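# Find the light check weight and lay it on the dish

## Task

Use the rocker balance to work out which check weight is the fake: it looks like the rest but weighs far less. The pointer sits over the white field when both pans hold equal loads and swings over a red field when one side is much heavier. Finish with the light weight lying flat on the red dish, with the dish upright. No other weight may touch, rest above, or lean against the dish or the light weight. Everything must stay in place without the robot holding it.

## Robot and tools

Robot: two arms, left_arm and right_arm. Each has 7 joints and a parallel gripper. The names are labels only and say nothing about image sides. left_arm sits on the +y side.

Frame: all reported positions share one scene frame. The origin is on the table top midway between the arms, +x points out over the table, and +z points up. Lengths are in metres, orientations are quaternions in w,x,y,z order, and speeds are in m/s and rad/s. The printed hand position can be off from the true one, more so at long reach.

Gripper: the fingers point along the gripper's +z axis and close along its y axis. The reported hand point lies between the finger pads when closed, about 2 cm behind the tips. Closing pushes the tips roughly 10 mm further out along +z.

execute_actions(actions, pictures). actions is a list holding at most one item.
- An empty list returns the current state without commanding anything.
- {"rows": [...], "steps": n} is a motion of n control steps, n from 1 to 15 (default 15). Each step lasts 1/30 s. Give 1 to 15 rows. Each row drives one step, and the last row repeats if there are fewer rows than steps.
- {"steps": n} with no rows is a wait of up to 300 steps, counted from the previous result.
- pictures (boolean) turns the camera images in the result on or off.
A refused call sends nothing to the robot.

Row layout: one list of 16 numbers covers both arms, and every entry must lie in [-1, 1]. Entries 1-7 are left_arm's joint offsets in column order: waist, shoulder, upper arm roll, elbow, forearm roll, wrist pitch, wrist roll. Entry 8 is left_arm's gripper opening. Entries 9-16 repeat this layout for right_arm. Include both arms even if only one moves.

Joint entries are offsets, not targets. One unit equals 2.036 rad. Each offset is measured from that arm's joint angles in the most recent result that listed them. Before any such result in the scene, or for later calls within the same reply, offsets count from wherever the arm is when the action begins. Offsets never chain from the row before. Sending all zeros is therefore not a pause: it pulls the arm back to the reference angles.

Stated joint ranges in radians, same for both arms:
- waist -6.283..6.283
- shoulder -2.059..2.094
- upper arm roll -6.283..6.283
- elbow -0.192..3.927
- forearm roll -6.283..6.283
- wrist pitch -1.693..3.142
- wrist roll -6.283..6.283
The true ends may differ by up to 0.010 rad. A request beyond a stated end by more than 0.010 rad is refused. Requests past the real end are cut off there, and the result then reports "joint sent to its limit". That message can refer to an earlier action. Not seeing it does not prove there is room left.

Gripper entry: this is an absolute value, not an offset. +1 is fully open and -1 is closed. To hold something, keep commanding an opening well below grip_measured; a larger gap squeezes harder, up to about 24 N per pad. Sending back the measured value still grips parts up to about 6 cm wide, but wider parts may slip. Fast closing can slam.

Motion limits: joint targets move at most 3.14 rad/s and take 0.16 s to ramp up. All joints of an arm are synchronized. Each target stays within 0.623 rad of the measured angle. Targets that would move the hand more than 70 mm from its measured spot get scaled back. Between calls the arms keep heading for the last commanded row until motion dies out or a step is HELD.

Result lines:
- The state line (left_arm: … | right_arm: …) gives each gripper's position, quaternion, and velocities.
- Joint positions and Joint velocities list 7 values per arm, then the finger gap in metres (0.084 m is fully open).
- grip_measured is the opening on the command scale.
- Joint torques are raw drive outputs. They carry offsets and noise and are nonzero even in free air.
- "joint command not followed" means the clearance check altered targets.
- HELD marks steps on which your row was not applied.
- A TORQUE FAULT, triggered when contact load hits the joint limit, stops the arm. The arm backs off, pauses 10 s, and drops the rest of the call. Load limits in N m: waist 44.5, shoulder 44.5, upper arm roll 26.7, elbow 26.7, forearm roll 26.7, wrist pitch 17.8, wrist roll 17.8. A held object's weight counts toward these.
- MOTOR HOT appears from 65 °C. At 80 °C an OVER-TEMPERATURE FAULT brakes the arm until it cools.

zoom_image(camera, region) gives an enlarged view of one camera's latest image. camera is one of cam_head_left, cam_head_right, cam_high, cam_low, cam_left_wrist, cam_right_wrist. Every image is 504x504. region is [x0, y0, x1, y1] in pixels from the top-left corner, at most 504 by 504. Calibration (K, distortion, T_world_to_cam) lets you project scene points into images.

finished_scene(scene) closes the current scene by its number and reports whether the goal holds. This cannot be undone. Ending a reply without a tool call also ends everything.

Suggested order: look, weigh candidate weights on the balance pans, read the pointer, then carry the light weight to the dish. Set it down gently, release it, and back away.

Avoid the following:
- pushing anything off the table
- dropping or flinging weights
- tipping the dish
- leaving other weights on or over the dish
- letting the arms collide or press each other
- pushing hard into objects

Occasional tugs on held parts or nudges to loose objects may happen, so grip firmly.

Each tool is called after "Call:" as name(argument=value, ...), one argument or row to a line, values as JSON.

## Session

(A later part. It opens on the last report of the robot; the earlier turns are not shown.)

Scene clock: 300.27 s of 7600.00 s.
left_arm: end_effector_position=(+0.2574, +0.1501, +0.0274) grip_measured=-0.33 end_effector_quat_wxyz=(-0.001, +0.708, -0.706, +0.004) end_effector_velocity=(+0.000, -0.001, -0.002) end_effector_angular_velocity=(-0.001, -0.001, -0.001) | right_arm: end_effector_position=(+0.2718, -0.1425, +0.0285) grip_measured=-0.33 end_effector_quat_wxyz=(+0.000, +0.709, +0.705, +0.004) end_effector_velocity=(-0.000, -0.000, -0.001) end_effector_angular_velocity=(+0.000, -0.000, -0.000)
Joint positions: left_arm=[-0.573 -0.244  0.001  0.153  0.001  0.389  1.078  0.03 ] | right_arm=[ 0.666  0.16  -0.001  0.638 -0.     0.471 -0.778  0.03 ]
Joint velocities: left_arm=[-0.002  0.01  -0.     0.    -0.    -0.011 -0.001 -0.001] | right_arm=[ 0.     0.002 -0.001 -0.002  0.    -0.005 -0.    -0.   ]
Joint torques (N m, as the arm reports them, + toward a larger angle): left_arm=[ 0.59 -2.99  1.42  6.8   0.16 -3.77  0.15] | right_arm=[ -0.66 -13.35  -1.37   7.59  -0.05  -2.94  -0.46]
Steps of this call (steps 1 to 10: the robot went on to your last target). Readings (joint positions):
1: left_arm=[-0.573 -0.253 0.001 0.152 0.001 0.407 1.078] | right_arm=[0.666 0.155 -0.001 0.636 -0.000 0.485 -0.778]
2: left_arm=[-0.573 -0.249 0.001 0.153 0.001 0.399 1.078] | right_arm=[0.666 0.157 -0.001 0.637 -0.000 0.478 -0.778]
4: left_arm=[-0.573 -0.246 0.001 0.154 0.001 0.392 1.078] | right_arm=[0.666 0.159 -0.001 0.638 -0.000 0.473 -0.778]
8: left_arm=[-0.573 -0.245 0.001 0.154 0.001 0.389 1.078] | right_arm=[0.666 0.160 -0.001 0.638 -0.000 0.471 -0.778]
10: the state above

Call:
execute_actions(
  actions=[
    {"rows":[[0,0,0,0,0,0,0,-0.3,0,0,0,0,0,0,0,-0.3],[0,0,0,0,0,0,0,0.0,0,0,0,0,0,0,0,0.0],[0,0,0,0,0,0,0,0.3,0,0,0,0,0,0,0,0.3],[0,0,0,0,0,0,0,0.45,0,0,0,0,0,0,0,0.45],[0,0,0,0,0,0,0,0.45,0,0,0,0,0,0,0,0.45],[0,-0.025,0,0.003,0,0.029,0,0.45,0,-0.015,0,0.002,0,0.017,0,0.45],[0,-0.05,0,0.006,0,0.058,0,0.45,0,-0.03,0,0.003,0,0.035,0,0.45],[0,-0.076,0,0.009,0,0.088,0,0.45,0,-0.045,0,0.005,0,0.052,0,0.45],[0,-0.102,0,0.012,0,0.117,0,0.45,0,-0.060,0,0.007,0,0.069,0,0.45],[0,-0.102,0,0.012,0,0.117,0,0.45,0,-0.083,0,0.019,0,0.104,0,0.45],[0,-0.102,0,0.012,0,0.117,0,0.45,0,-0.106,0,0.030,0,0.139,0,0.45],[-0.027,-0.073,0,0.030,0,0.112,-0.026,0.45,-0.015,-0.130,0,0.042,0,0.175,-0.015,0.45],[-0.054,-0.05,0,0.048,0,0.108,-0.053,0.45,-0.03,-0.153,0,0.054,0,0.210,-0.03,0.45],[-0.08,-0.03,0,0.066,0,0.103,-0.08,0.45,-0.045,-0.153,0,0.054,0,0.210,-0.045,0.45],[-0.107,-0.011,0,0.083,0,0.099,-0.106,0.45,-0.06,-0.153,0,0.054,0,0.210,-0.06,0.45]],"steps":15},
  ],
  pictures=false,
)

Call:
execute_actions(
  actions=[
    {"steps":15},
  ],
)

Scene clock: 344.53 s of 7600.00 s.
left_arm: end_effector_position=(+0.2611, +0.1348, +0.0745) grip_measured=+0.44 end_effector_quat_wxyz=(-0.002, +0.710, -0.704, +0.008) end_effector_velocity=(+0.032, -0.330, +0.046) end_effector_angular_velocity=(-0.006, +0.030, +0.010) | right_arm: end_effector_position=(+0.2758, -0.1448, +0.1133) grip_measured=+0.44 end_effector_quat_wxyz=(+0.000, +0.707, +0.707, +0.000) end_effector_velocity=(+0.138, -0.083, +0.452) end_effector_angular_velocity=(+0.089, -0.097, +0.131)
Joint positions: left_arm=[-0.618 -0.42   0.003  0.209  0.001  0.612  1.031  0.063] | right_arm=[ 0.652 -0.052  0.001  0.699 -0.     0.75  -0.795  0.063]
Joint velocities: left_arm=[-0.994  0.702  0.012  0.691 -0.001  0.011 -0.991  0.   ] | right_arm=[-0.456 -0.915  0.072  0.491  0.001  1.273 -0.516  0.   ]
Joint torques (N m, as the arm reports them, + toward a larger angle): left_arm=[-6.97 14.26 -2.67 13.79  0.1  -3.05 -0.36] | right_arm=[ -9.93 -16.09  -8.49   9.24   0.12  -1.43  -1.6 ]
Steps of this call (steps 1 to 30: the robot went on to your last target; steps 31 to 90: nothing new was sent; then 40.77 s passed at rest; steps 91 to 105: all 15 steps of this action). Readings (joint positions):
91: left_arm=[-0.573 -0.241 0.001 0.152 0.001 0.388 1.078] | right_arm=[0.666 0.163 -0.002 0.636 -0.000 0.470 -0.778]
92: left_arm=[-0.573 -0.241 0.001 0.152 0.001 0.389 1.078] | right_arm=[0.666 0.163 -0.002 0.636 -0.000 0.470 -0.778]
94: left_arm=[-0.573 -0.239 0.002 0.143 0.001 0.393 1.078] | right_arm=[0.665 0.167 -0.003 0.627 -0.001 0.475 -0.778]
98: left_arm=[-0.573 -0.259 0.002 0.147 0.001 0.417 1.078] | right_arm=[0.666 0.151 -0.002 0.630 -0.000 0.495 -0.778]
105: the state above

Scene clock: 345.03 s of 7600.00 s.
left_arm: end_effector_position=(+0.2568, +0.0765, +0.0700) grip_measured=+0.44 end_effector_quat_wxyz=(+0.000, +0.708, -0.706, -0.001) end_effector_velocity=(+0.001, -0.003, +0.002) end_effector_angular_velocity=(-0.003, -0.005, -0.006) | right_arm: end_effector_position=(+0.3019, -0.1805, +0.1600) grip_measured=+0.44 end_effector_quat_wxyz=(+0.000, +0.709, +0.706, -0.000) end_effector_velocity=(+0.005, -0.001, +0.006) end_effector_angular_velocity=(+0.009, -0.010, -0.008)
Joint positions: left_arm=[-0.79  -0.267  0.001  0.322  0.001  0.59   0.862  0.063] | right_arm=[ 0.545 -0.151 -0.001  0.747 -0.     0.898 -0.9    0.063]
Joint velocities: left_arm=[-0.003  0.001 -0.003  0.007  0.    -0.001 -0.     0.   ] | right_arm=[-0.004 -0.007 -0.005  0.007  0.     0.001 -0.002 -0.   ]
Joint torques (N m, as the arm reports them, + toward a larger angle): left_arm=[ -0.08 -13.45   1.47  12.09  -0.09  -2.64   0.15] | right_arm=[ -0.6  -18.65  -0.64  11.93   0.31  -1.54  -0.39]
Steps of this call (steps 1 to 15: the robot went on to your last target). Readings (joint positions):
1: left_arm=[-0.656 -0.388 0.003 0.236 0.001 0.609 0.993] | right_arm=[0.631 -0.081 0.003 0.714 -0.000 0.790 -0.817]
2: left_arm=[-0.700 -0.348 0.003 0.264 0.001 0.604 0.951] | right_arm=[0.604 -0.106 0.003 0.727 -0.000 0.826 -0.844]
4: left_arm=[-0.766 -0.288 -0.002 0.307 0.001 0.594 0.891] | right_arm=[0.559 -0.141 -0.006 0.745 -0.000 0.874 -0.882]
8: left_arm=[-0.790 -0.267 0.000 0.320 0.001 0.591 0.864] | right_arm=[0.544 -0.150 -0.002 0.745 -0.000 0.896 -0.899]
15: the state above
camera_calibration (this result's frames):
cam_left_wrist: T_world_to_cam=[[-0.999928, 0.0092173, -0.00770711, 0.28704], [0.00916104, 0.999931, 0.00730336, -0.0111852], [0.0077739, 0.00723223, -0.999944, 0.202573], [0, 0, 0, 1]] pos_world=[0.285547, 0.00707368, 0.204855]
cam_right_wrist: T_world_to_cam=[[0.999634, -0.0268949, -0.00307669, -0.270499], [-0.0269227, -0.999594, -0.00936587, -0.0983883], [-0.00282355, 0.00944527, -0.999951, 0.290429], [0, 0, 0, 1]] pos_world=[0.268572, -0.108367, 0.288661]

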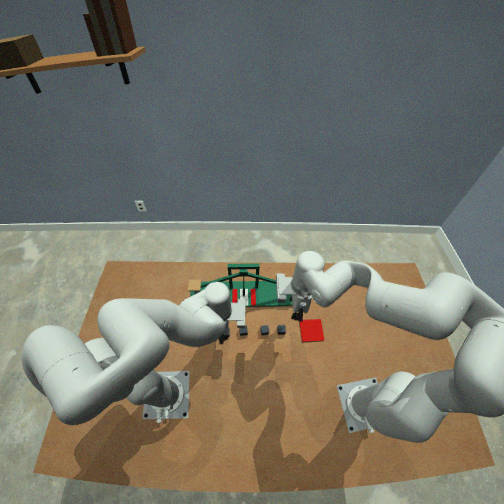

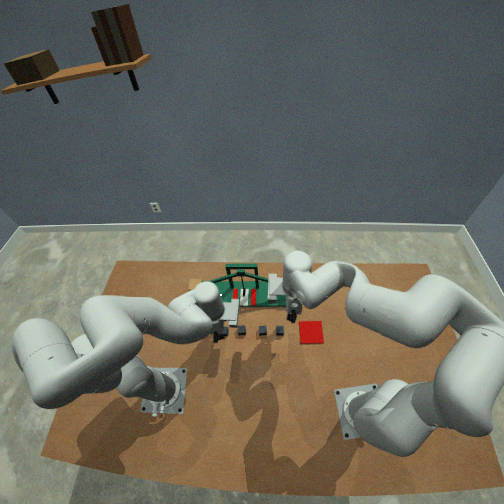

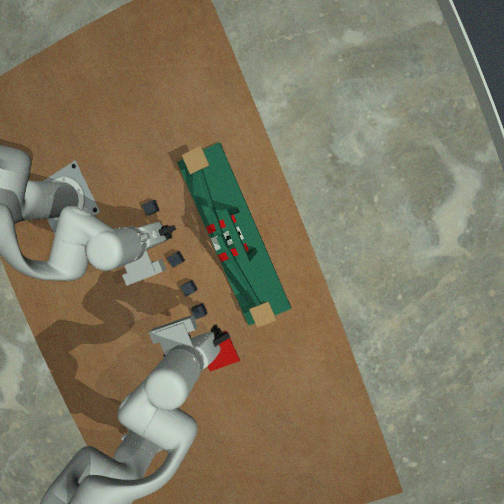

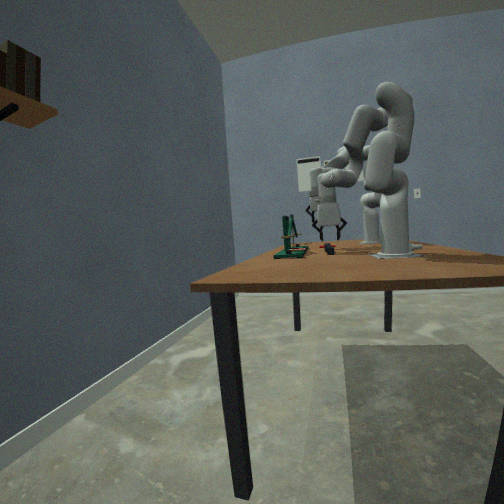

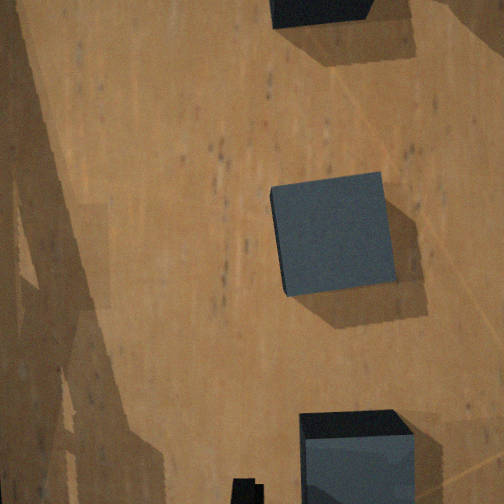

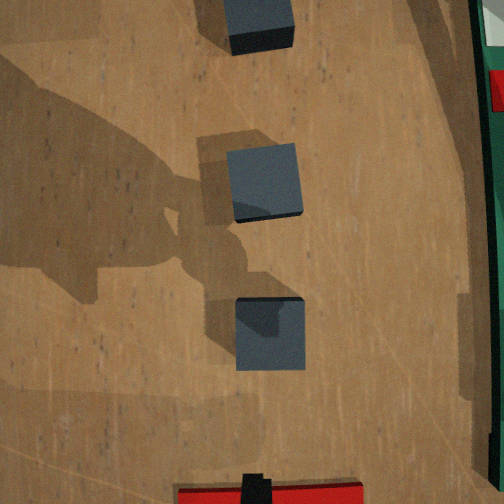

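Call:
execute_actions(
  actions=[
    {"rows":[[0,0.015,0,-0.002,0,-0.017,0,0.45,0,0,0,0,0,0,0,0.45],[0,0.032,0,-0.004,0,-0.036,0,0.45,0,0,0,0,0,0,0,0.45],[0,0.05,0,-0.006,0,-0.056,0,0.45,0,0,0,0,0,0,0,0.45],[0,0.066,0,-0.008,0,-0.074,0,0.45,0,0,0,0,0,0,0,0.45],[0,0.079,0,-0.009,0,-0.089,0,0.45,0,0,0,0,0,0,0,0.45],[0,0.088,0,-0.010,0,-0.099,0,0.45,0,0,0,0,0,0,0,0.45],[0,0.088,0,-0.010,0,-0.099,0,0.45,0,0,0,0,0,0,0,0.45],[0,0.088,0,-0.010,0,-0.099,0,0.3,0,0,0,0,0,0,0,0.45],[0,0.088,0,-0.010,0,-0.099,0,0.15,0,0,0,0,0,0,0,0.45],[0,0.088,0,-0.010,0,-0.099,0,0.0,0,0,0,0,0,0,0,0.45],[0,0.088,0,-0.010,0,-0.099,0,-0.15,0,0,0,0,0,0,0,0.45],[0,0.088,0,-0.010,0,-0.099,0,-0.3,0,0,0,0,0,0,0,0.45],[0,0.088,0,-0.010,0,-0.099,0,-0.4,0,0,0,0,0,0,0,0.45],[0,0.088,0,-0.010,0,-0.099,0,-0.55,0,0,0,0,0,0,0,0.45],[0,0.088,0,-0.010,0,-0.099,0,-0.7,0,0,0,0,0,0,0,0.45]],"steps":15},
  ],
  pictures=false,
)

Call:
execute_actions(
  actions=[
    {"steps":8},
  ],
  pictures=false,
)

Scene clock: 358.07 s of 7600.00 s.
left_arm: end_effector_position=(+0.2578, +0.0757, +0.0250) grip_measured=-0.33 end_effector_quat_wxyz=(-0.000, +0.708, -0.706, +0.001) end_effector_velocity=(+0.000, -0.001, -0.000) end_effector_angular_velocity=(-0.003, -0.004, -0.002) | right_arm: end_effector_position=(+0.3019, -0.1805, +0.1600) grip_measured=+0.44 end_effector_quat_wxyz=(+0.000, +0.709, +0.706, -0.000) end_effector_velocity=(-0.000, -0.000, -0.000) end_effector_angular_velocity=(-0.000, +0.000, -0.000)
Joint positions: left_arm=[-0.79  -0.089  0.001  0.302  0.001  0.389  0.862  0.03 ] | right_arm=[ 0.545 -0.151 -0.001  0.747 -0.     0.898 -0.9    0.063]
Joint velocities: left_arm=[ 0.     0.001 -0.001 -0.003 -0.    -0.009  0.001  0.   ] | right_arm=[ 0.    -0.    -0.001 -0.     0.     0.     0.    -0.   ]
Joint torques (N m, as the arm reports them, + toward a larger angle): left_arm=[  0.13 -16.06   1.03  10.3   -0.06  -2.61   0.32] | right_arm=[ -0.71 -18.62  -0.76  11.96   0.27  -1.58  -0.47]
Steps of this call (steps 1 to 15: the robot went on to your last target; steps 16 to 90: nothing new was sent; then 9.53 s passed at rest; steps 91 to 105: all 15 steps of this action). Readings (joint positions):
91: left_arm=[-0.791 -0.266 0.001 0.322 0.001 0.590 0.862] | right_arm=[0.544 -0.152 -0.001 0.748 -0.000 0.898 -0.901]
92: left_arm=[-0.791 -0.263 0.001 0.322 0.001 0.584 0.862] | right_arm=[0.544 -0.152 -0.001 0.747 -0.000 0.898 -0.900]
94: left_arm=[-0.791 -0.231 0.001 0.319 0.001 0.546 0.862] | right_arm=[0.544 -0.151 -0.001 0.747 -0.000 0.898 -0.900]
98: left_arm=[-0.790 -0.120 0.002 0.303 0.001 0.429 0.862] | right_arm=[0.545 -0.151 -0.001 0.747 -0.000 0.898 -0.900]
105: the state above

Scene clock: 358.33 s of 7600.00 s.
left_arm: end_effector_position=(+0.2576, +0.0758, +0.0248) grip_measured=-0.33 end_effector_quat_wxyz=(-0.000, +0.708, -0.706, +0.000) end_effector_velocity=(-0.001, +0.001, -0.001) end_effector_angular_velocity=(+0.002, +0.002, +0.001) | right_arm: end_effector_position=(+0.3019, -0.1805, +0.1600) grip_measured=+0.44 end_effector_quat_wxyz=(+0.000, +0.709, +0.706, -0.000) end_effector_velocity=(+0.000, -0.000, -0.000) end_effector_angular_velocity=(-0.000, +0.000, -0.001)
Joint positions: left_arm=[-0.79  -0.088  0.001  0.302  0.001  0.389  0.862  0.03 ] | right_arm=[ 0.545 -0.151 -0.001  0.747 -0.     0.898 -0.9    0.063]
Joint velocities: left_arm=[ 0.     0.001  0.    -0.002 -0.    -0.    -0.001  0.   ] | right_arm=[ 0.     0.    -0.001  0.    -0.     0.    -0.     0.   ]
Joint torques (N m, as the arm reports them, + toward a larger angle): left_arm=[  0.07 -15.7    1.11   9.84   0.1   -2.7    0.13] | right_arm=[ -0.52 -18.81  -0.45  11.97   0.14  -1.69  -0.36]
Steps of this call (steps 1 to 8: the robot went on to your last target). Readings (joint positions):
1: left_arm=[-0.790 -0.089 0.001 0.302 0.001 0.389 0.862] | right_arm=[0.545 -0.151 -0.001 0.747 -0.000 0.898 -0.900]
2: left_arm=[-0.790 -0.089 0.001 0.302 0.001 0.389 0.862] | right_arm=[0.545 -0.151 -0.001 0.747 -0.000 0.898 -0.900]
4: left_arm=[-0.790 -0.089 0.001 0.302 0.001 0.389 0.862] | right_arm=[0.545 -0.151 -0.001 0.747 -0.000 0.898 -0.900]
8: the state above

Call:
execute_actions(
  actions=[
    {"rows":[[0,-0.015,0,0.002,0,0.017,0,-0.7,0,0,0,0,0,0,0,0.45],[0,-0.038,0,0.004,0,0.043,0,-0.7,0,0,0,0,0,0,0,0.45],[0,-0.063,0,0.007,0,0.071,0,-0.7,0,0,0,0,0,0,0,0.45],[0,-0.088,0,0.010,0,0.099,0,-0.7,0,0,0,0,0,0,0,0.45],[0.010,-0.112,0,0.010,0,0.123,0.010,-0.7,0,0,0,0,0,0,0,0.45],[0.022,-0.136,0,0.010,0,0.147,0.022,-0.7,0,0,0,0,0,0,0,0.45],[0.034,-0.160,0,0.010,0,0.171,0.034,-0.7,0,0,0,0,0,0,0,0.45],[0.046,-0.184,0,0.010,0,0.195,0.046,-0.7,0,0,0,0,0,0,0,0.45],[0.058,-0.208,0,0.009,0,0.219,0.058,-0.7,0,0,0,0,0,0,0,0.45],[0.070,-0.232,0,0.009,0,0.243,0.070,-0.7,0,0,0,0,0,0,0,0.45],[0.082,-0.255,0,0.009,0,0.266,0.082,-0.7,0,0,0,0,0,0,0,0.45],[0.094,-0.276,0,0.009,0,0.287,0.094,-0.7,0,0,0,0,0,0,0,0.45],[0.102,-0.292,0,0.009,0,0.302,0.102,-0.7,0,0,0,0,0,0,0,0.45],[0.106,-0.301,0,0.009,0,0.311,0.106,-0.7,0,0,0,0,0,0,0,0.45]],"steps":15},
  ],
  pictures=false,
)

Call:
execute_actions(
  actions=[
    {"steps":15},
  ],
  pictures=false,
)

Scene clock: 370.90 s of 7600.00 s.
left_arm: end_effector_position=(+0.2596, +0.1358, +0.1445) grip_measured=-0.33 end_effector_quat_wxyz=(+0.000, +0.709, -0.705, +0.000) end_effector_velocity=(-0.041, +0.221, +0.239) end_effector_angular_velocity=(-0.023, -0.031, +0.019) | right_arm: end_effector_position=(+0.3019, -0.1805, +0.1600) grip_measured=+0.44 end_effector_quat_wxyz=(+0.000, +0.709, +0.706, -0.000) end_effector_velocity=(+0.001, -0.001, -0.000) end_effector_angular_velocity=(+0.000, +0.001, -0.005)
Joint positions: left_arm=[-0.617 -0.617  0.003  0.32   0.001  0.937  1.034  0.03 ] | right_arm=[ 0.545 -0.151 -0.001  0.747 -0.     0.898 -0.9    0.063]
Joint velocities: left_arm=[ 0.625 -1.211  0.003 -0.002 -0.     1.172  0.607  0.   ] | right_arm=[-0.003  0.    -0.001 -0.     0.001  0.     0.     0.   ]
Joint torques (N m, as the arm reports them, + toward a larger angle): left_arm=[-2.39  0.85  0.07 14.25 -0.11 -3.29 -0.02] | right_arm=[ -0.34 -18.74  -0.47  11.94   0.24  -1.64  -0.54]
Steps of this call (steps 1 to 15: the robot went on to your last target; steps 16 to 90: nothing new was sent; then 9.07 s passed at rest; steps 91 to 105: all 15 steps of this action). Readings (joint positions):
91: left_arm=[-0.790 -0.088 0.001 0.301 0.001 0.389 0.862] | right_arm=[0.545 -0.151 -0.001 0.747 -0.000 0.898 -0.900]
92: left_arm=[-0.790 -0.091 0.001 0.301 0.001 0.394 0.862] | right_arm=[0.545 -0.151 -0.001 0.747 -0.000 0.898 -0.900]
94: left_arm=[-0.790 -0.125 0.002 0.301 0.001 0.438 0.862] | right_arm=[0.545 -0.151 -0.001 0.747 -0.000 0.898 -0.900]
98: left_arm=[-0.778 -0.285 -0.000 0.319 0.001 0.606 0.876] | right_arm=[0.545 -0.151 -0.001 0.747 -0.000 0.898 -0.900]
105: the state above

Scene clock: 371.40 s of 7600.00 s.
left_arm: end_effector_position=(+0.2544, +0.1512, +0.1600) grip_measured=-0.33 end_effector_quat_wxyz=(+0.000, +0.708, -0.706, -0.001) end_effector_velocity=(+0.002, +0.000, +0.003) end_effector_angular_velocity=(-0.004, -0.006, +0.003) | right_arm: end_effector_position=(+0.3019, -0.1805, +0.1600) grip_measured=+0.44 end_effector_quat_wxyz=(+0.000, +0.709, +0.706, -0.000) end_effector_velocity=(-0.000, +0.001, +0.000) end_effector_angular_velocity=(-0.000, -0.000, +0.002)
Joint positions: left_arm=[-0.575 -0.7    0.001  0.32   0.001  1.022  1.078  0.03 ] | right_arm=[ 0.545 -0.151 -0.001  0.747 -0.     0.898 -0.9    0.063]
Joint velocities: left_arm=[ 0.003 -0.005  0.001  0.003  0.     0.002  0.    -0.   ] | right_arm=[ 0.    -0.     0.001 -0.    -0.    -0.     0.    -0.   ]
Joint torques (N m, as the arm reports them, + toward a larger angle): left_arm=[ 0.11 -5.58  1.71 15.56  0.26 -2.75  0.23] | right_arm=[ -0.46 -18.74  -0.77  11.87   0.11  -1.72  -0.39]
Steps of this call (steps 1 to 15: the robot went on to your last target). Readings (joint positions):
1: left_arm=[-0.599 -0.653 0.003 0.320 0.001 0.971 1.052] | right_arm=[0.545 -0.151 -0.001 0.747 -0.000 0.898 -0.900]
2: left_arm=[-0.587 -0.677 0.003 0.321 0.001 0.994 1.063] | right_arm=[0.545 -0.151 -0.001 0.747 -0.000 0.898 -0.900]
4: left_arm=[-0.577 -0.695 0.002 0.321 0.001 1.014 1.073] | right_arm=[0.545 -0.151 -0.001 0.747 -0.000 0.898 -0.900]
8: left_arm=[-0.576 -0.699 0.001 0.318 0.001 1.021 1.077] | right_arm=[0.545 -0.151 -0.001 0.747 -0.000 0.898 -0.900]
15: the state above

Call:
execute_actions(
  actions=[
    {"rows":[[0.01,0.018,0,0.014,0,-0.004,0.009,-0.7,0,0,0,0,0,0,0,0.45],[0.022,0.040,0,0.031,0,-0.008,0.019,-0.7,0,0,0,0,0,0,0,0.45],[0.035,0.062,0,0.049,0,-0.013,0.030,-0.7,0,0,0,0,0,0,0,0.45],[0.047,0.084,0,0.066,0,-0.018,0.041,-0.7,0,0,0,0,0,0,0,0.45],[0.059,0.106,0,0.083,0,-0.023,0.051,-0.7,0.011,0.008,0,0.009,0,0.001,0.011,0.45],[0.072,0.128,0,0.101,0,-0.027,0.062,-0.7,0.022,0.016,0,0.018,0,0.002,0.022,0.45],[0.084,0.150,0,0.118,0,-0.032,0.073,-0.7,0.033,0.025,0,0.027,0,0.003,0.033,0.45],[0.096,0.172,0,0.136,0,-0.037,0.083,-0.7,0.044,0.033,0,0.036,0,0.004,0.044,0.45],[0.109,0.194,0,0.153,0,-0.042,0.094,-0.7,0.055,0.041,0,0.045,0,0.005,0.055,0.45],[0.121,0.216,0,0.170,0,-0.046,0.105,-0.7,0.066,0.049,0,0.054,0,0.005,0.066,0.45],[0.133,0.238,0,0.188,0,-0.051,0.115,-0.7,0.077,0.057,0,0.063,0,0.006,0.077,0.45],[0.144,0.257,0,0.203,0,-0.055,0.125,-0.7,0.088,0.066,0,0.072,0,0.007,0.088,0.45],[0.152,0.271,0,0.214,0,-0.058,0.132,-0.7,0.099,0.074,0,0.081,0,0.008,0.099,0.45],[0.157,0.280,0,0.221,0,-0.060,0.136,-0.7,0.110,0.082,0,0.090,0,0.009,0.110,0.45]],"steps":15},
  ],
  pictures=false,
)

Call:
execute_actions(
  actions=[
    {"steps":15},
  ],
  pictures=false,
)

Scene clock: 389.60 s of 7600.00 s.
left_arm: end_effector_position=(+0.4037, +0.1920, +0.1659) grip_measured=-0.33 end_effector_quat_wxyz=(-0.000, +0.721, -0.693, -0.000) end_effector_velocity=(+0.334, +0.182, -0.070) end_effector_angular_velocity=(-0.001, +0.012, +0.121) | right_arm: end_effector_position=(+0.2801, -0.0980, +0.1603) grip_measured=+0.44 end_effector_quat_wxyz=(+0.000, +0.708, +0.706, -0.001) end_effector_velocity=(-0.118, +0.299, -0.012) end_effector_angular_velocity=(-0.014, +0.011, +0.005)
Joint positions: left_arm=[-0.298 -0.205  0.002  0.711  0.001  0.916  1.317  0.03 ] | right_arm=[ 0.722 -0.018  0.     0.892 -0.     0.912 -0.724  0.063]
Joint velocities: left_arm=[ 0.622  1.098  0.023  0.854 -0.001 -0.233  0.524 -0.   ] | right_arm=[ 0.654  0.491 -0.003  0.53  -0.     0.056  0.646 -0.   ]
Joint torques (N m, as the arm reports them, + toward a larger angle): left_arm=[ -1.94 -26.46   0.36  12.65  -0.07  -2.11  -0.13] | right_arm=[ -0.99 -23.36  -0.38  11.68   0.23  -1.73  -0.48]
Steps of this call (steps 1 to 15: the robot went on to your last target; steps 16 to 90: nothing new was sent; then 14.70 s passed at rest; steps 91 to 105: all 15 steps of this action). Readings (joint positions):
91: left_arm=[-0.575 -0.701 0.001 0.320 0.001 1.022 1.078] | right_arm=[0.545 -0.151 -0.001 0.747 -0.000 0.898 -0.900]
92: left_arm=[-0.572 -0.697 0.001 0.323 0.001 1.021 1.081] | right_arm=[0.545 -0.151 -0.001 0.747 -0.000 0.898 -0.900]
94: left_arm=[-0.551 -0.657 -0.000 0.353 0.001 1.013 1.100] | right_arm=[0.545 -0.151 -0.001 0.747 -0.000 0.898 -0.900]
98: left_arm=[-0.466 -0.506 0.001 0.474 0.001 0.980 1.172] | right_arm=[0.572 -0.130 -0.004 0.771 -0.000 0.901 -0.870]
105: the state above

Scene clock: 390.10 s of 7600.00 s.
left_arm: end_effector_position=(+0.4261, +0.2041, +0.1607) grip_measured=-0.33 end_effector_quat_wxyz=(-0.000, +0.723, -0.691, -0.000) end_effector_velocity=(+0.001, +0.002, -0.001) end_effector_angular_velocity=(+0.001, +0.002, +0.004) | right_arm: end_effector_position=(+0.2717, -0.0773, +0.1596) grip_measured=+0.44 end_effector_quat_wxyz=(+0.000, +0.709, +0.705, -0.001) end_effector_velocity=(-0.002, +0.002, -0.000) end_effector_angular_velocity=(-0.000, +0.001, +0.004)
Joint positions: left_arm=[-0.256 -0.131  0.001  0.769  0.001  0.9    1.354  0.03 ] | right_arm=[ 0.768  0.016 -0.001  0.93  -0.     0.916 -0.677  0.063]
Joint velocities: left_arm=[ 0.002  0.005  0.002  0.002  0.002 -0.001 -0.    -0.   ] | right_arm=[0.003 0.002 0.002 0.001 0.001 0.    0.001 0.   ]
Joint torques (N m, as the arm reports them, + toward a larger angle): left_arm=[ -0.08 -21.48   1.08  14.93   0.22  -2.7    0.16] | right_arm=[ -0.43 -23.02  -0.77  11.96   0.13  -1.61  -0.36]
Steps of this call (steps 1 to 15: the robot went on to your last target). Readings (joint positions):
1: left_arm=[-0.279 -0.172 0.003 0.736 0.001 0.909 1.333] | right_arm=[0.742 -0.003 0.001 0.908 -0.000 0.914 -0.704]
2: left_arm=[-0.267 -0.151 0.005 0.752 0.001 0.905 1.342] | right_arm=[0.756 0.007 0.003 0.919 -0.000 0.915 -0.692]
4: left_arm=[-0.257 -0.135 0.005 0.763 0.001 0.901 1.351] | right_arm=[0.767 0.014 0.003 0.927 -0.000 0.916 -0.681]
8: left_arm=[-0.257 -0.132 -0.000 0.768 0.001 0.900 1.354] | right_arm=[0.767 0.015 -0.003 0.929 -0.000 0.916 -0.677]
15: the state above

Call:
execute_actions(
  actions=[
    {"rows":[[0,0,0,0,0,0,0,-0.7,0,0.015,0,-0.008,0,-0.023,0,0.45],[0,0,0,0,0,0,0,-0.7,0,0.033,0,-0.018,0,-0.051,0,0.45],[0,0,0,0,0,0,0,-0.7,0,0.050,0,-0.027,0,-0.078,0,0.45],[0,0,0,0,0,0,0,-0.7,0,0.067,0,-0.036,0,-0.104,0,0.45],[0,0,0,0,0,0,0,-0.7,0,0.082,0,-0.044,0,-0.127,0,0.45],[0,0,0,0,0,0,0,-0.7,0,0.096,0,-0.046,0,-0.143,0,0.45],[0,0,0,0,0,0,0,-0.7,0,0.110,0,-0.048,0,-0.158,0,0.45],[0,0,0,0,0,0,0,-0.7,0,0.122,0,-0.049,0,-0.172,0,0.45],[0,0,0,0,0,0,0,-0.7,0,0.131,0,-0.050,0,-0.182,0,0.45],[0,0,0,0,0,0,0,-0.7,0,0.137,0,-0.051,0,-0.189,0,0.45]],"steps":15},
  ],
  pictures=false,
)

Call:
execute_actions(
  actions=[
    {"steps":8},
  ],
)

Scene clock: 406.60 s of 7600.00 s.
left_arm: end_effector_position=(+0.4261, +0.2041, +0.1607) grip_measured=-0.33 end_effector_quat_wxyz=(-0.000, +0.723, -0.691, -0.000) end_effector_velocity=(-0.000, +0.000, -0.000) end_effector_angular_velocity=(+0.002, -0.001, +0.001) | right_arm: end_effector_position=(+0.2706, -0.0787, +0.0239) grip_measured=+0.44 end_effector_quat_wxyz=(+0.001, +0.709, +0.706, -0.004) end_effector_velocity=(+0.033, +0.037, +0.018) end_effector_angular_velocity=(+0.113, -0.092, -0.005)
Joint positions: left_arm=[-0.256 -0.131  0.001  0.769  0.001  0.9    1.354  0.03 ] | right_arm=[ 0.768  0.294 -0.001  0.824 -0.     0.538 -0.677  0.063]
Joint velocities: left_arm=[ 0.    -0.001 -0.    -0.001  0.002 -0.001 -0.003  0.   ] | right_arm=[-0.001  0.012 -0.003  0.049  0.001 -0.11   0.     0.   ]
Joint torques (N m, as the arm reports them, + toward a larger angle): left_arm=[  0.35 -21.34   0.99  14.93   0.12  -2.58   0.17] | right_arm=[ -0.58 -29.9   -1.    10.66   0.22  -1.83  -0.42]
Steps of this call (steps 1 to 15: the robot went on to your last target; steps 16 to 90: nothing new was sent; then 13.00 s passed at rest; steps 91 to 105: all 15 steps of this action). Readings (joint positions):
91: left_arm=[-0.255 -0.130 0.001 0.769 0.001 0.900 1.355] | right_arm=[0.769 0.016 -0.001 0.930 -0.000 0.916 -0.676]
92: left_arm=[-0.256 -0.130 0.001 0.769 0.001 0.900 1.355] | right_arm=[0.768 0.019 -0.001 0.929 -0.000 0.910 -0.676]
94: left_arm=[-0.256 -0.131 0.001 0.769 0.001 0.900 1.355] | right_arm=[0.768 0.045 -0.001 0.917 -0.000 0.861 -0.677]
98: left_arm=[-0.256 -0.131 0.001 0.769 0.001 0.900 1.354] | right_arm=[0.768 0.162 -0.001 0.855 -0.000 0.699 -0.677]
105: the state above

Scene clock: 406.87 s of 7600.00 s.
left_arm: end_effector_position=(+0.4261, +0.2041, +0.1607) grip_measured=-0.33 end_effector_quat_wxyz=(-0.000, +0.723, -0.691, -0.000) end_effector_velocity=(+0.000, +0.000, +0.000) end_effector_angular_velocity=(+0.001, -0.001, -0.001) | right_arm: end_effector_position=(+0.2725, -0.0765, +0.0253) grip_measured=+0.44 end_effector_quat_wxyz=(+0.000, +0.709, +0.706, +0.001) end_effector_velocity=(-0.004, -0.005, -0.007) end_effector_angular_velocity=(-0.014, +0.011, +0.001)
Joint positions: left_arm=[-0.256 -0.131  0.001  0.769  0.001  0.9    1.354  0.03 ] | right_arm=[ 0.768  0.293 -0.001  0.827 -0.     0.532 -0.677  0.063]
Joint velocities: left_arm=[ 0.    -0.     0.     0.001  0.001 -0.     0.001 -0.   ] | right_arm=[-0.     0.009  0.    -0.009 -0.001  0.    -0.     0.   ]
Joint torques (N m, as the arm reports them, + toward a larger angle): left_arm=[  0.37 -21.49   0.88  15.08   0.1   -2.72   0.25] | right_arm=[ -0.43 -26.56  -0.91   9.84   0.07  -1.78  -0.32]
Steps of this call (steps 1 to 8: the robot went on to your last target). Readings (joint positions):
1: left_arm=[-0.256 -0.131 0.001 0.769 0.001 0.900 1.354] | right_arm=[0.768 0.294 -0.001 0.826 -0.000 0.535 -0.677]
2: left_arm=[-0.256 -0.131 0.001 0.769 0.001 0.900 1.354] | right_arm=[0.768 0.293 -0.001 0.827 -0.000 0.533 -0.677]
4: left_arm=[-0.256 -0.131 0.001 0.769 0.001 0.900 1.354] | right_arm=[0.768 0.292 -0.001 0.828 -0.000 0.532 -0.677]
8: the state above
camera_calibration (this result's frames):
cam_left_wrist: T_world_to_cam=[[-0.999425, -0.0325876, -0.00935426, 0.464462], [-0.0326487, 0.999446, 0.00645493, -0.122902], [0.00913873, 0.00675663, -0.999935, 0.290589], [0, 0, 0, 1]] pos_world=[0.457526, 0.136007, 0.295708]
cam_right_wrist: T_world_to_cam=[[0.999623, -0.0274289, -0.00140761, -0.23873], [-0.0274423, -0.999567, -0.0106123, 0.00374288], [-0.00111592, 0.0106469, -0.999943, 0.154307], [0, 0, 0, 1]] pos_world=[0.238915, -0.00444974, 0.154001]

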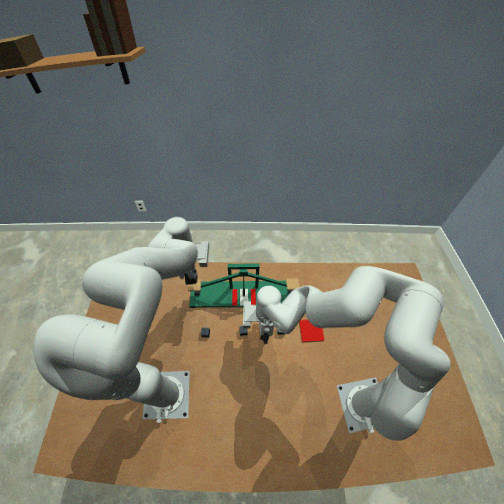

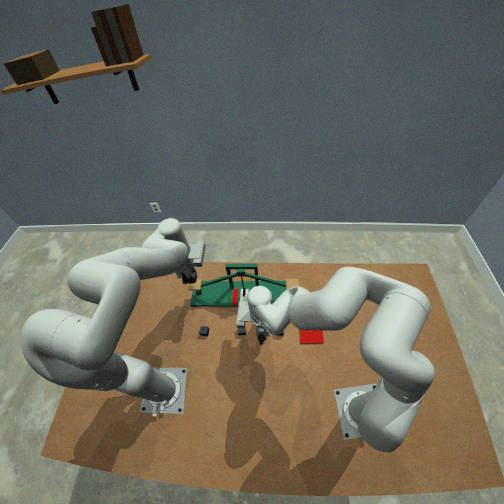

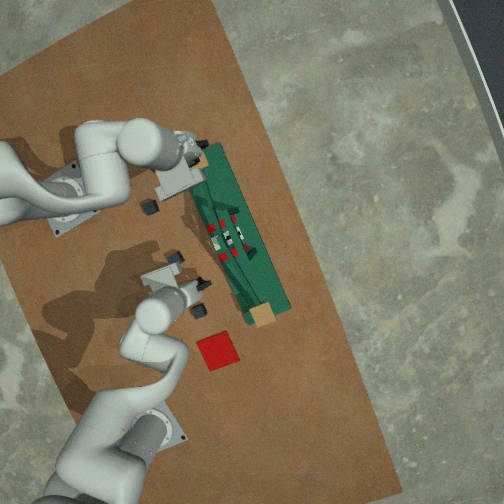

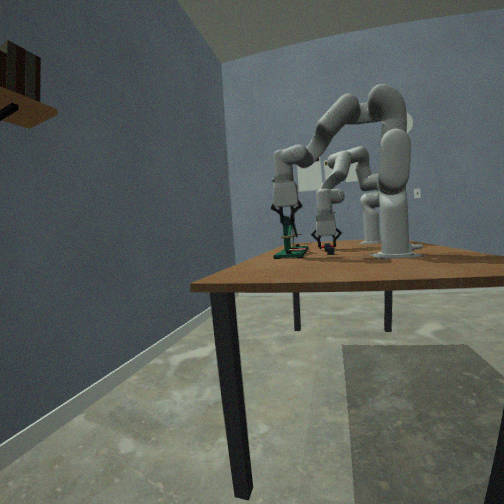

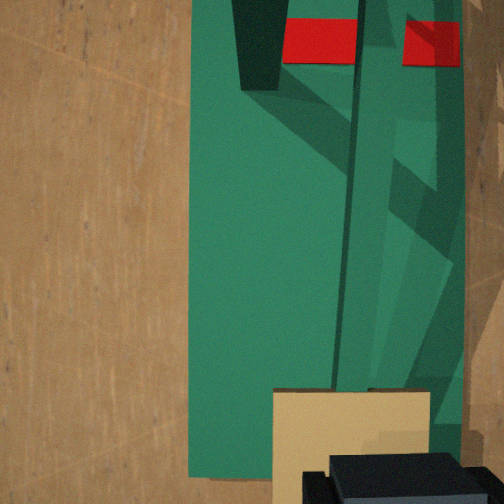

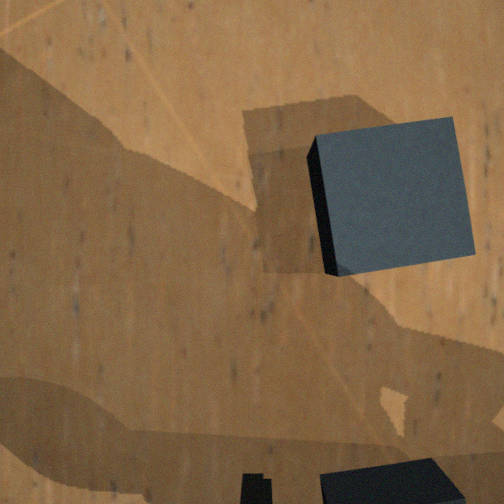

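Call:
execute_actions(
  actions=[
    {"rows":[[0,0,0,0,0,0,0,-0.7,0,0,0,0,0,0,0,0.3],[0,0,0,0,0,0,0,-0.7,0,0,0,0,0,0,0,0.15],[0,0,0,0,0,0,0,-0.7,0,0,0,0,0,0,0,0.0],[0,0,0,0,0,0,0,-0.7,0,0,0,0,0,0,0,-0.15],[0,0,0,0,0,0,0,-0.7,0,0,0,0,0,0,0,-0.3],[0,0,0,0,0,0,0,-0.7,0,0,0,0,0,0,0,-0.4],[0,0,0,0,0,0,0,-0.7,0,0,0,0,0,0,0,-0.55],[0,0,0,0,0,0,0,-0.7,0,0,0,0,0,0,0,-0.7],[0,0,0,0,0,0,0,-0.7,0,0,0,0,0,0,0,-0.7],[0,0,0,0,0,0,0,-0.7,0,0,0,0,0,0,0,-0.7],[0,0,0,0,0,0,0,-0.7,0,-0.010,0,0.001,0,0.011,0,-0.7],[0,0,0,0,0,0,0,-0.7,0,-0.022,0,0.003,0,0.025,0,-0.7],[0,0,0,0,0,0,0,-0.7,0,-0.034,0,0.004,0,0.039,0,-0.7],[0,0,0,0,0,0,0,-0.7,0,-0.045,0,0.006,0,0.051,0,-0.7],[0,0,0,0,0,0,0,-0.7,0,-0.054,0,0.007,0,0.062,0,-0.7]],"steps":15},
  ],
  pictures=false,
)

Call:
execute_actions(
  actions=[
    {"steps":8},
  ],
  pictures=false,
)

Scene clock: 415.97 s of 7600.00 s.
left_arm: end_effector_position=(+0.4261, +0.2041, +0.1607) grip_measured=-0.33 end_effector_quat_wxyz=(-0.000, +0.723, -0.691, -0.000) end_effector_velocity=(-0.000, +0.000, +0.000) end_effector_angular_velocity=(+0.000, -0.000, +0.001) | right_arm: end_effector_position=(+0.2710, -0.0784, +0.0417) grip_measured=-0.31 end_effector_quat_wxyz=(+0.001, +0.709, +0.705, -0.004) end_effector_velocity=(+0.016, +0.018, +0.260) end_effector_angular_velocity=(+0.048, -0.039, -0.004)
Joint positions: left_arm=[-0.256 -0.131  0.001  0.769  0.001  0.9    1.354  0.03 ] | right_arm=[ 0.768  0.25  -0.001  0.829 -0.     0.587 -0.677  0.031]
Joint velocities: left_arm=[ 0.001 -0.    -0.    -0.     0.    -0.     0.    -0.   ] | right_arm=[-0.003 -0.611 -0.001  0.102 -0.     0.651  0.     0.   ]
Joint torques (N m, as the arm reports them, + toward a larger angle): left_arm=[ -0.06 -21.48   0.95  14.64  -0.11  -2.84   0.18] | right_arm=[ -0.52 -32.52  -0.99  12.79   0.43  -2.1   -0.33]
Steps of this call (steps 1 to 15: the robot went on to your last target; steps 16 to 90: nothing new was sent; then 5.60 s passed at rest; steps 91 to 105: all 15 steps of this action). Readings (joint positions):
91: left_arm=[-0.256 -0.131 0.001 0.769 0.001 0.900 1.354] | right_arm=[0.768 0.295 -0.001 0.826 -0.000 0.532 -0.677]
92: left_arm=[-0.256 -0.131 0.001 0.769 0.001 0.900 1.354] | right_arm=[0.768 0.295 -0.001 0.826 -0.000 0.532 -0.677]
94: left_arm=[-0.256 -0.131 0.001 0.769 0.001 0.900 1.354] | right_arm=[0.768 0.294 -0.001 0.826 -0.000 0.532 -0.677]
98: left_arm=[-0.256 -0.131 0.001 0.769 0.001 0.900 1.354] | right_arm=[0.768 0.293 -0.001 0.827 -0.000 0.532 -0.677]
105: the state above

Scene clock: 416.23 s of 7600.00 s.
left_arm: end_effector_position=(+0.4261, +0.2041, +0.1607) grip_measured=-0.33 end_effector_quat_wxyz=(-0.000, +0.723, -0.691, -0.000) end_effector_velocity=(-0.001, -0.000, -0.000) end_effector_angular_velocity=(+0.001, +0.002, +0.000) | right_arm: end_effector_position=(+0.2718, -0.0773, +0.0695) grip_measured=-0.31 end_effector_quat_wxyz=(+0.000, +0.709, +0.705, -0.001) end_effector_velocity=(-0.018, -0.019, -0.023) end_effector_angular_velocity=(-0.061, +0.049, +0.006)
Joint positions: left_arm=[-0.256 -0.131  0.001  0.769  0.001  0.9    1.354  0.03 ] | right_arm=[ 0.768  0.184 -0.001  0.84  -0.     0.657 -0.677  0.031]
Joint velocities: left_arm=[-0.     0.     0.    -0.001  0.     0.001 -0.001 -0.   ] | right_arm=[ 0.002  0.021  0.003 -0.034 -0.002  0.023 -0.    -0.   ]
Joint torques (N m, as the arm reports them, + toward a larger angle): left_arm=[  0.02 -21.42   1.1   14.71   0.01  -2.67   0.19] | right_arm=[ -0.45 -27.21  -0.8   12.03   0.16  -2.07  -0.37]
Steps of this call (steps 1 to 8: the robot went on to your last target). Readings (joint positions):
1: left_arm=[-0.256 -0.131 0.001 0.769 0.001 0.900 1.354] | right_arm=[0.768 0.228 -0.001 0.833 -0.000 0.609 -0.677]
2: left_arm=[-0.256 -0.131 0.001 0.769 0.001 0.900 1.354] | right_arm=[0.768 0.208 -0.001 0.838 -0.000 0.629 -0.677]
4: left_arm=[-0.256 -0.131 0.001 0.769 0.001 0.900 1.354] | right_arm=[0.768 0.186 -0.001 0.845 -0.000 0.648 -0.677]
8: the state above

Call:
execute_actions(
  actions=[
    {"rows":[[0,0,0,0,0,0,0,-0.7,-0.006,-0.022,0,-0.006,0,0.016,-0.006,-0.7],[0,0,0,0,0,0,0,-0.7,-0.015,-0.052,0,-0.014,0,0.037,-0.015,-0.7],[0,0,0,0,0,0,0,-0.7,-0.025,-0.084,0,-0.023,0,0.060,-0.025,-0.7],[0,0,0,0,0,0,0,-0.7,-0.035,-0.115,0,-0.031,0,0.083,-0.035,-0.7],[0,0,0,0,0,0,0,-0.7,-0.044,-0.143,0,-0.039,0,0.103,-0.044,-0.7],[0,0,0,0,0,0,0,-0.7,-0.050,-0.165,0,-0.045,0,0.119,-0.050,-0.7],[0,0,0,0,0,0,0,-0.7,-0.050,-0.165,0,-0.045,0,0.119,-0.050,-0.7],[0,0,0,0,0,0,0,-0.7,-0.069,-0.143,0,-0.019,0,0.123,-0.072,-0.7],[0,0,0,0,0,0,0,-0.7,-0.088,-0.122,0,0.007,0,0.127,-0.094,-0.7],[0,0,0,0,0,0,0,-0.7,-0.108,-0.100,0,0.032,0,0.131,-0.116,-0.7],[0,0,0,0,0,0,0,-0.7,-0.127,-0.078,0,0.058,0,0.135,-0.138,-0.7],[0,0,0,0,0,0,0,-0.7,-0.146,-0.057,0,0.084,0,0.139,-0.159,-0.7],[0,0,0,0,0,0,0,-0.7,-0.165,-0.035,0,0.110,0,0.143,-0.181,-0.7],[0,0,0,0,0,0,0,-0.7,-0.185,-0.013,0,0.135,0,0.147,-0.203,-0.7],[0,0,0,0,0,0,0,-0.7,-0.204,0.008,0,0.161,0,0.151,-0.225,-0.7]],"steps":15},
  ],
  pictures=false,
)

Call:
execute_actions(
  actions=[
    {"steps":20},
  ],
  pictures=false,
)

Scene clock: 454.10 s of 7600.00 s.
left_arm: end_effector_position=(+0.4261, +0.2041, +0.1607) grip_measured=-0.33 end_effector_quat_wxyz=(-0.000, +0.723, -0.691, -0.000) end_effector_velocity=(+0.000, +0.000, +0.000) end_effector_angular_velocity=(+0.000, -0.000, -0.001) | right_arm: end_effector_position=(+0.3517, -0.1532, +0.1723) grip_measured=-0.31 end_effector_quat_wxyz=(+0.002, +0.702, +0.712, +0.010) end_effector_velocity=(+0.421, -0.162, -0.115) end_effector_angular_velocity=(-0.202, +0.232, +0.095)
Joint positions: left_arm=[-0.256 -0.131  0.001  0.769  0.001  0.9    1.354  0.03 ] | right_arm=[ 0.525 -0.002 -0.001  0.942 -0.     0.924 -0.939  0.031]
Joint velocities: left_arm=[ 0.     0.     0.     0.     0.     0.     0.001 -0.   ] | right_arm=[-0.835  1.122 -0.004  1.024 -0.001  0.208 -0.934 -0.   ]
Joint torques (N m, as the arm reports them, + toward a larger angle): left_arm=[ -0.55 -21.66   0.82  15.07   0.02  -2.9    0.14] | right_arm=[ -0.8  -28.22  -1.83  12.37   0.25  -1.86  -0.13]
Steps of this call (steps 1 to 30: the robot went on to your last target; steps 31 to 90: nothing new was sent; then 34.37 s passed at rest; steps 91 to 105: all 15 steps of this action). Readings (joint positions):
91: left_arm=[-0.256 -0.131 0.001 0.769 0.001 0.900 1.354] | right_arm=[0.768 0.183 -0.001 0.841 -0.000 0.658 -0.677]
92: left_arm=[-0.256 -0.131 0.001 0.769 0.001 0.900 1.354] | right_arm=[0.767 0.180 -0.001 0.839 -0.000 0.662 -0.678]
94: left_arm=[-0.256 -0.131 0.001 0.769 0.001 0.900 1.354] | right_arm=[0.754 0.136 0.002 0.822 -0.000 0.698 -0.692]
98: left_arm=[-0.256 -0.131 0.001 0.769 0.001 0.900 1.354] | right_arm=[0.699 -0.044 -0.003 0.781 -0.000 0.820 -0.745]
105: the state above

Scene clock: 454.77 s of 7600.00 s.
left_arm: end_effector_position=(+0.4261, +0.2041, +0.1607) grip_measured=-0.33 end_effector_quat_wxyz=(-0.000, +0.723, -0.691, -0.000) end_effector_velocity=(-0.000, +0.000, -0.000) end_effector_angular_velocity=(-0.000, +0.001, +0.000) | right_arm: end_effector_position=(+0.4432, -0.1936, +0.1617) grip_measured=-0.31 end_effector_quat_wxyz=(+0.001, +0.693, +0.721, +0.001) end_effector_velocity=(+0.002, -0.002, -0.000) end_effector_angular_velocity=(-0.000, -0.001, -0.004)
Joint positions: left_arm=[-0.256 -0.131  0.001  0.769  0.001  0.9    1.354  0.03 ] | right_arm=[ 0.353  0.2   -0.001  1.167 -0.     0.965 -1.134  0.031]
Joint velocities: left_arm=[ 0.    -0.    -0.    -0.    -0.     0.001  0.     0.   ] | right_arm=[-0.004  0.003 -0.001  0.003 -0.    -0.    -0.001 -0.   ]
Joint torques (N m, as the arm reports them, + toward a larger angle): left_arm=[  0.57 -21.61   1.14  15.14   0.11  -2.89   0.2 ] | right_arm=[ -0.52 -28.76  -0.68  12.98   0.21  -1.71  -0.52]
Steps of this call (steps 1 to 20: the robot went on to your last target). Readings (joint positions):
1: left_arm=[-0.256 -0.131 0.001 0.769 0.001 0.900 1.354] | right_arm=[0.497 0.033 -0.001 0.976 -0.000 0.931 -0.971]
2: left_arm=[-0.256 -0.131 0.001 0.769 0.001 0.900 1.354] | right_arm=[0.470 0.067 -0.002 1.011 -0.000 0.938 -1.001]
4: left_arm=[-0.256 -0.131 0.001 0.769 0.001 0.900 1.354] | right_arm=[0.416 0.130 -0.002 1.083 -0.000 0.950 -1.062]
8: left_arm=[-0.256 -0.131 0.001 0.769 0.001 0.900 1.354] | right_arm=[0.354 0.197 -0.008 1.159 -0.001 0.963 -1.127]
20: the state above

Call:
execute_actions(
  actions=[
    {"rows":[[0,0.008,0,-0.006,0,-0.014,0,-0.7,0,0.006,0,-0.005,0,-0.012,0,-0.7],[0,0.018,0,-0.013,0,-0.031,0,-0.7,0,0.015,0,-0.012,0,-0.026,0,-0.7],[0,0.028,0,-0.020,0,-0.048,0,-0.7,0,0.023,0,-0.018,0,-0.040,0,-0.7],[0,0.034,0,-0.025,0,-0.059,0,-0.7,0,0.028,0,-0.022,0,-0.050,0,-0.7],[0,0.037,0,-0.027,0,-0.064,0,-0.7,0,0.030,0,-0.024,0,-0.054,0,-0.7],[0,0.037,0,-0.027,0,-0.064,0,-0.7,0,0.030,0,-0.024,0,-0.054,0,-0.7],[0,0.037,0,-0.027,0,-0.064,0,-0.7,0,0.030,0,-0.024,0,-0.054,0,-0.7],[0,0.037,0,-0.027,0,-0.064,0,-0.7,0,0.030,0,-0.024,0,-0.054,0,-0.7],[0,0.037,0,-0.027,0,-0.064,0,-0.7,0,0.030,0,-0.024,0,-0.054,0,-0.7],[0,0.037,0,-0.027,0,-0.064,0,-0.4,0,0.030,0,-0.024,0,-0.054,0,-0.4],[0,0.037,0,-0.027,0,-0.064,0,-0.2,0,0.030,0,-0.024,0,-0.054,0,-0.2],[0,0.037,0,-0.027,0,-0.064,0,0.0,0,0.030,0,-0.024,0,-0.054,0,0.0],[0,0.037,0,-0.027,0,-0.064,0,0.2,0,0.030,0,-0.024,0,-0.054,0,0.2]],"steps":15},
  ],
  pictures=false,
)

Call:
execute_actions(
  actions=[
    {"steps":45},
  ],
)

Call:
zoom_image(
  camera="cam_head_left",
  region=[180, 250, 310, 345],
)

Scene clock: 471.03 s of 7600.00 s.
left_arm: end_effector_position=(+0.4271, +0.2039, +0.1203) grip_measured=+0.17 end_effector_quat_wxyz=(-0.001, +0.723, -0.691, +0.001) end_effector_velocity=(-0.003, +0.001, -0.003) end_effector_angular_velocity=(+0.000, +0.006, +0.001) | right_arm: end_effector_position=(+0.4448, -0.1928, +0.1216) grip_measured=+0.16 end_effector_quat_wxyz=(+0.001, +0.693, +0.721, +0.003) end_effector_velocity=(-0.004, -0.001, -0.004) end_effector_angular_velocity=(-0.004, +0.008, +0.002)
Joint positions: left_arm=[-0.256 -0.057  0.001  0.716  0.001  0.77   1.354  0.051] | right_arm=[ 0.353  0.259 -0.001  1.121 -0.     0.855 -1.134  0.051]
Joint velocities: left_arm=[ 0.001  0.001  0.    -0.008 -0.001 -0.003  0.001  0.036] | right_arm=[ 0.001  0.001  0.001 -0.008 -0.    -0.     0.     0.078]
Joint torques (N m, as the arm reports them, + toward a larger angle): left_arm=[  0.32 -21.18   1.25  13.16   0.31  -2.64   0.14] | right_arm=[ -0.69 -27.57  -0.62  11.28   0.4   -1.62  -0.47]
Steps of this call (steps 1 to 15: the robot went on to your last target; steps 16 to 90: nothing new was sent; then 12.77 s passed at rest; steps 91 to 105: all 15 steps of this action). Readings (joint positions):
91: left_arm=[-0.256 -0.131 0.001 0.769 0.001 0.900 1.354] | right_arm=[0.353 0.201 -0.001 1.167 -0.000 0.965 -1.135]
92: left_arm=[-0.256 -0.129 0.001 0.768 0.001 0.895 1.354] | right_arm=[0.353 0.202 -0.001 1.166 -0.000 0.960 -1.135]
94: left_arm=[-0.256 -0.112 0.001 0.757 0.001 0.860 1.354] | right_arm=[0.353 0.216 -0.001 1.156 -0.000 0.930 -1.135]
98: left_arm=[-0.256 -0.060 0.001 0.714 0.001 0.784 1.354] | right_arm=[0.353 0.260 -0.001 1.118 -0.000 0.867 -1.134]
105: the state above

Scene clock: 472.53 s of 7600.00 s.
left_arm: end_effector_position=(+0.4260, +0.2041, +0.1190) grip_measured=+0.19 end_effector_quat_wxyz=(-0.000, +0.723, -0.691, -0.000) end_effector_velocity=(+0.001, -0.000, +0.001) end_effector_angular_velocity=(-0.001, -0.002, -0.001) | right_arm: end_effector_position=(+0.4435, -0.1934, +0.1195) grip_measured=+0.19 end_effector_quat_wxyz=(+0.001, +0.693, +0.721, +0.001) end_effector_velocity=(-0.001, +0.001, -0.000) end_effector_angular_velocity=(+0.000, +0.001, +0.001)
Joint positions: left_arm=[-0.256 -0.056  0.001  0.714  0.001  0.77   1.354  0.052] | right_arm=[ 0.353  0.261 -0.001  1.118 -0.     0.855 -1.134  0.052]
Joint velocities: left_arm=[-0.    -0.001  0.     0.002 -0.     0.     0.001 -0.   ] | right_arm=[ 0.002 -0.    -0.     0.     0.     0.001  0.     0.   ]
Joint torques (N m, as the arm reports them, + toward a larger angle): left_arm=[  0.22 -21.59   0.87  12.98  -0.18  -2.38  -0.02] | right_arm=[ -0.37 -28.4   -0.78  11.99   0.23  -1.58  -0.43]
Steps of this call (steps 1 to 15: the robot went on to your last target; steps 16 to 45: nothing new was sent). Readings (joint positions):
1: left_arm=[-0.256 -0.057 0.001 0.716 0.001 0.770 1.354] | right_arm=[0.353 0.260 -0.001 1.120 -0.000 0.855 -1.134]
2: left_arm=[-0.256 -0.057 0.001 0.716 0.001 0.769 1.354] | right_arm=[0.353 0.260 -0.001 1.120 -0.000 0.855 -1.134]
4: left_arm=[-0.256 -0.057 0.001 0.715 0.001 0.770 1.354] | right_arm=[0.353 0.260 -0.001 1.119 -0.000 0.855 -1.134]
8: left_arm=[-0.256 -0.056 0.001 0.714 0.001 0.770 1.354] | right_arm=[0.353 0.261 -0.001 1.118 -0.000 0.855 -1.134]
45: the state above
All arms were judged still, so your last target was given up. Only a new action makes them travel on or press farther. Fingers that are still opening or closing keep moving.
camera_calibration (this result's frames):
cam_left_wrist: T_world_to_cam=[[-0.999427, -0.0325118, -0.00938738, 0.463958], [-0.0325731, 0.999449, 0.00645536, -0.12267], [0.00917233, 0.00675744, -0.999935, 0.248883], [0, 0, 0, 1]] pos_world=[0.457413, 0.136005, 0.254014]
cam_right_wrist: T_world_to_cam=[[0.999877, 0.015691, -0.000456435, -0.404686], [0.0156855, -0.999823, -0.0103593, -0.126651], [-0.000618902, 0.0103509, -0.999946, 0.249693], [0, 0, 0, 1]] pos_world=[0.406777, -0.122863, 0.248183]

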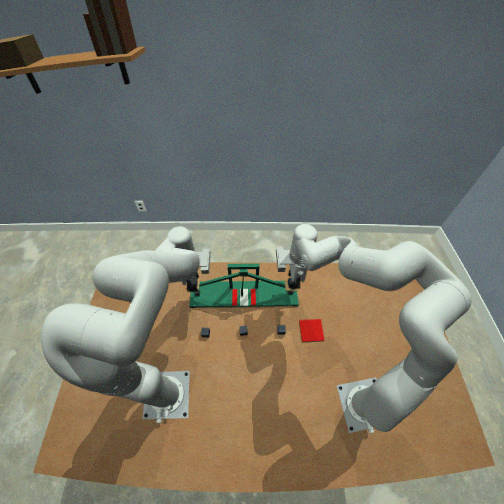

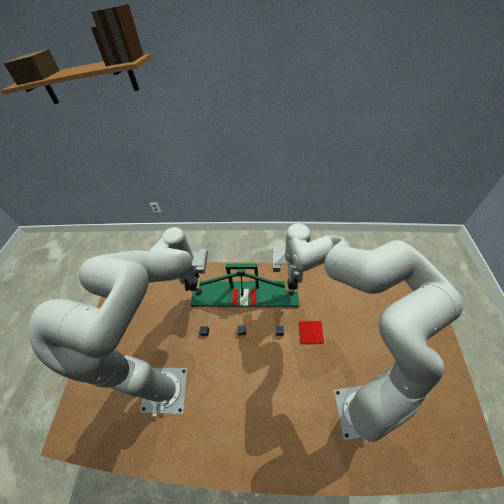

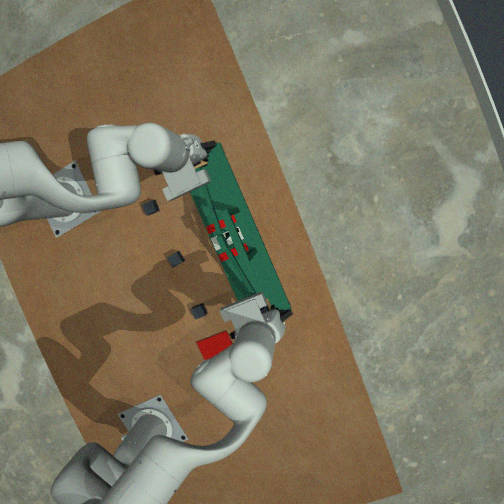

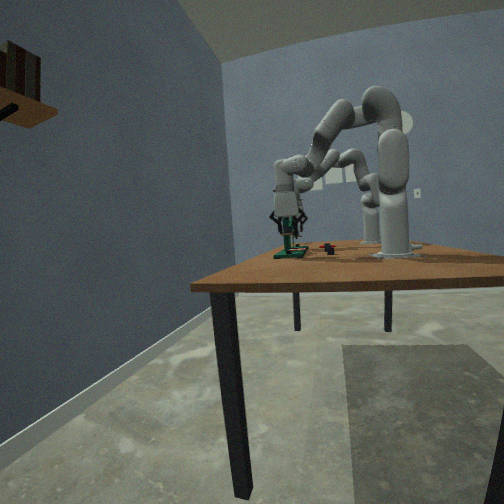

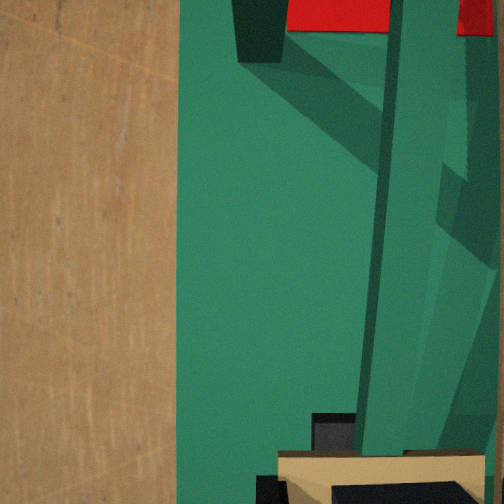

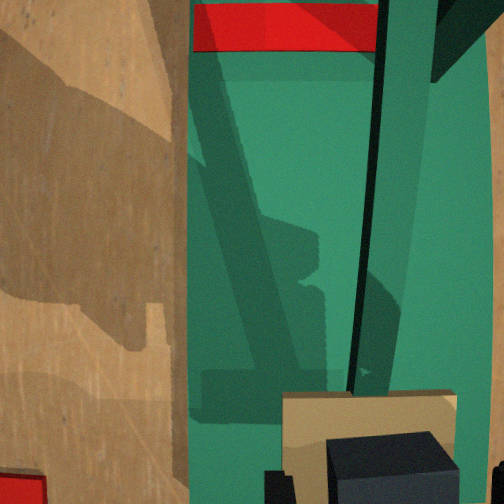

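Region (180, 250, 310, 345) of cam_head_left's 504x504 image, scaled by 3.877, with more detail than that image has; it fills the top 368 rows of this view, and the rest is white.

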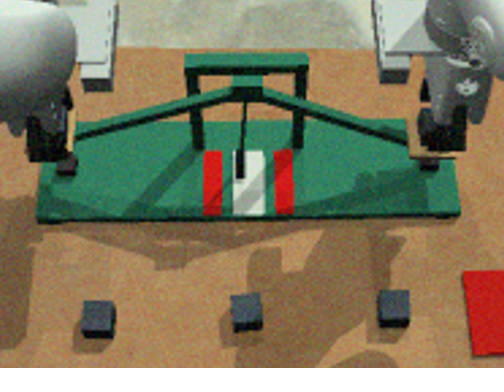

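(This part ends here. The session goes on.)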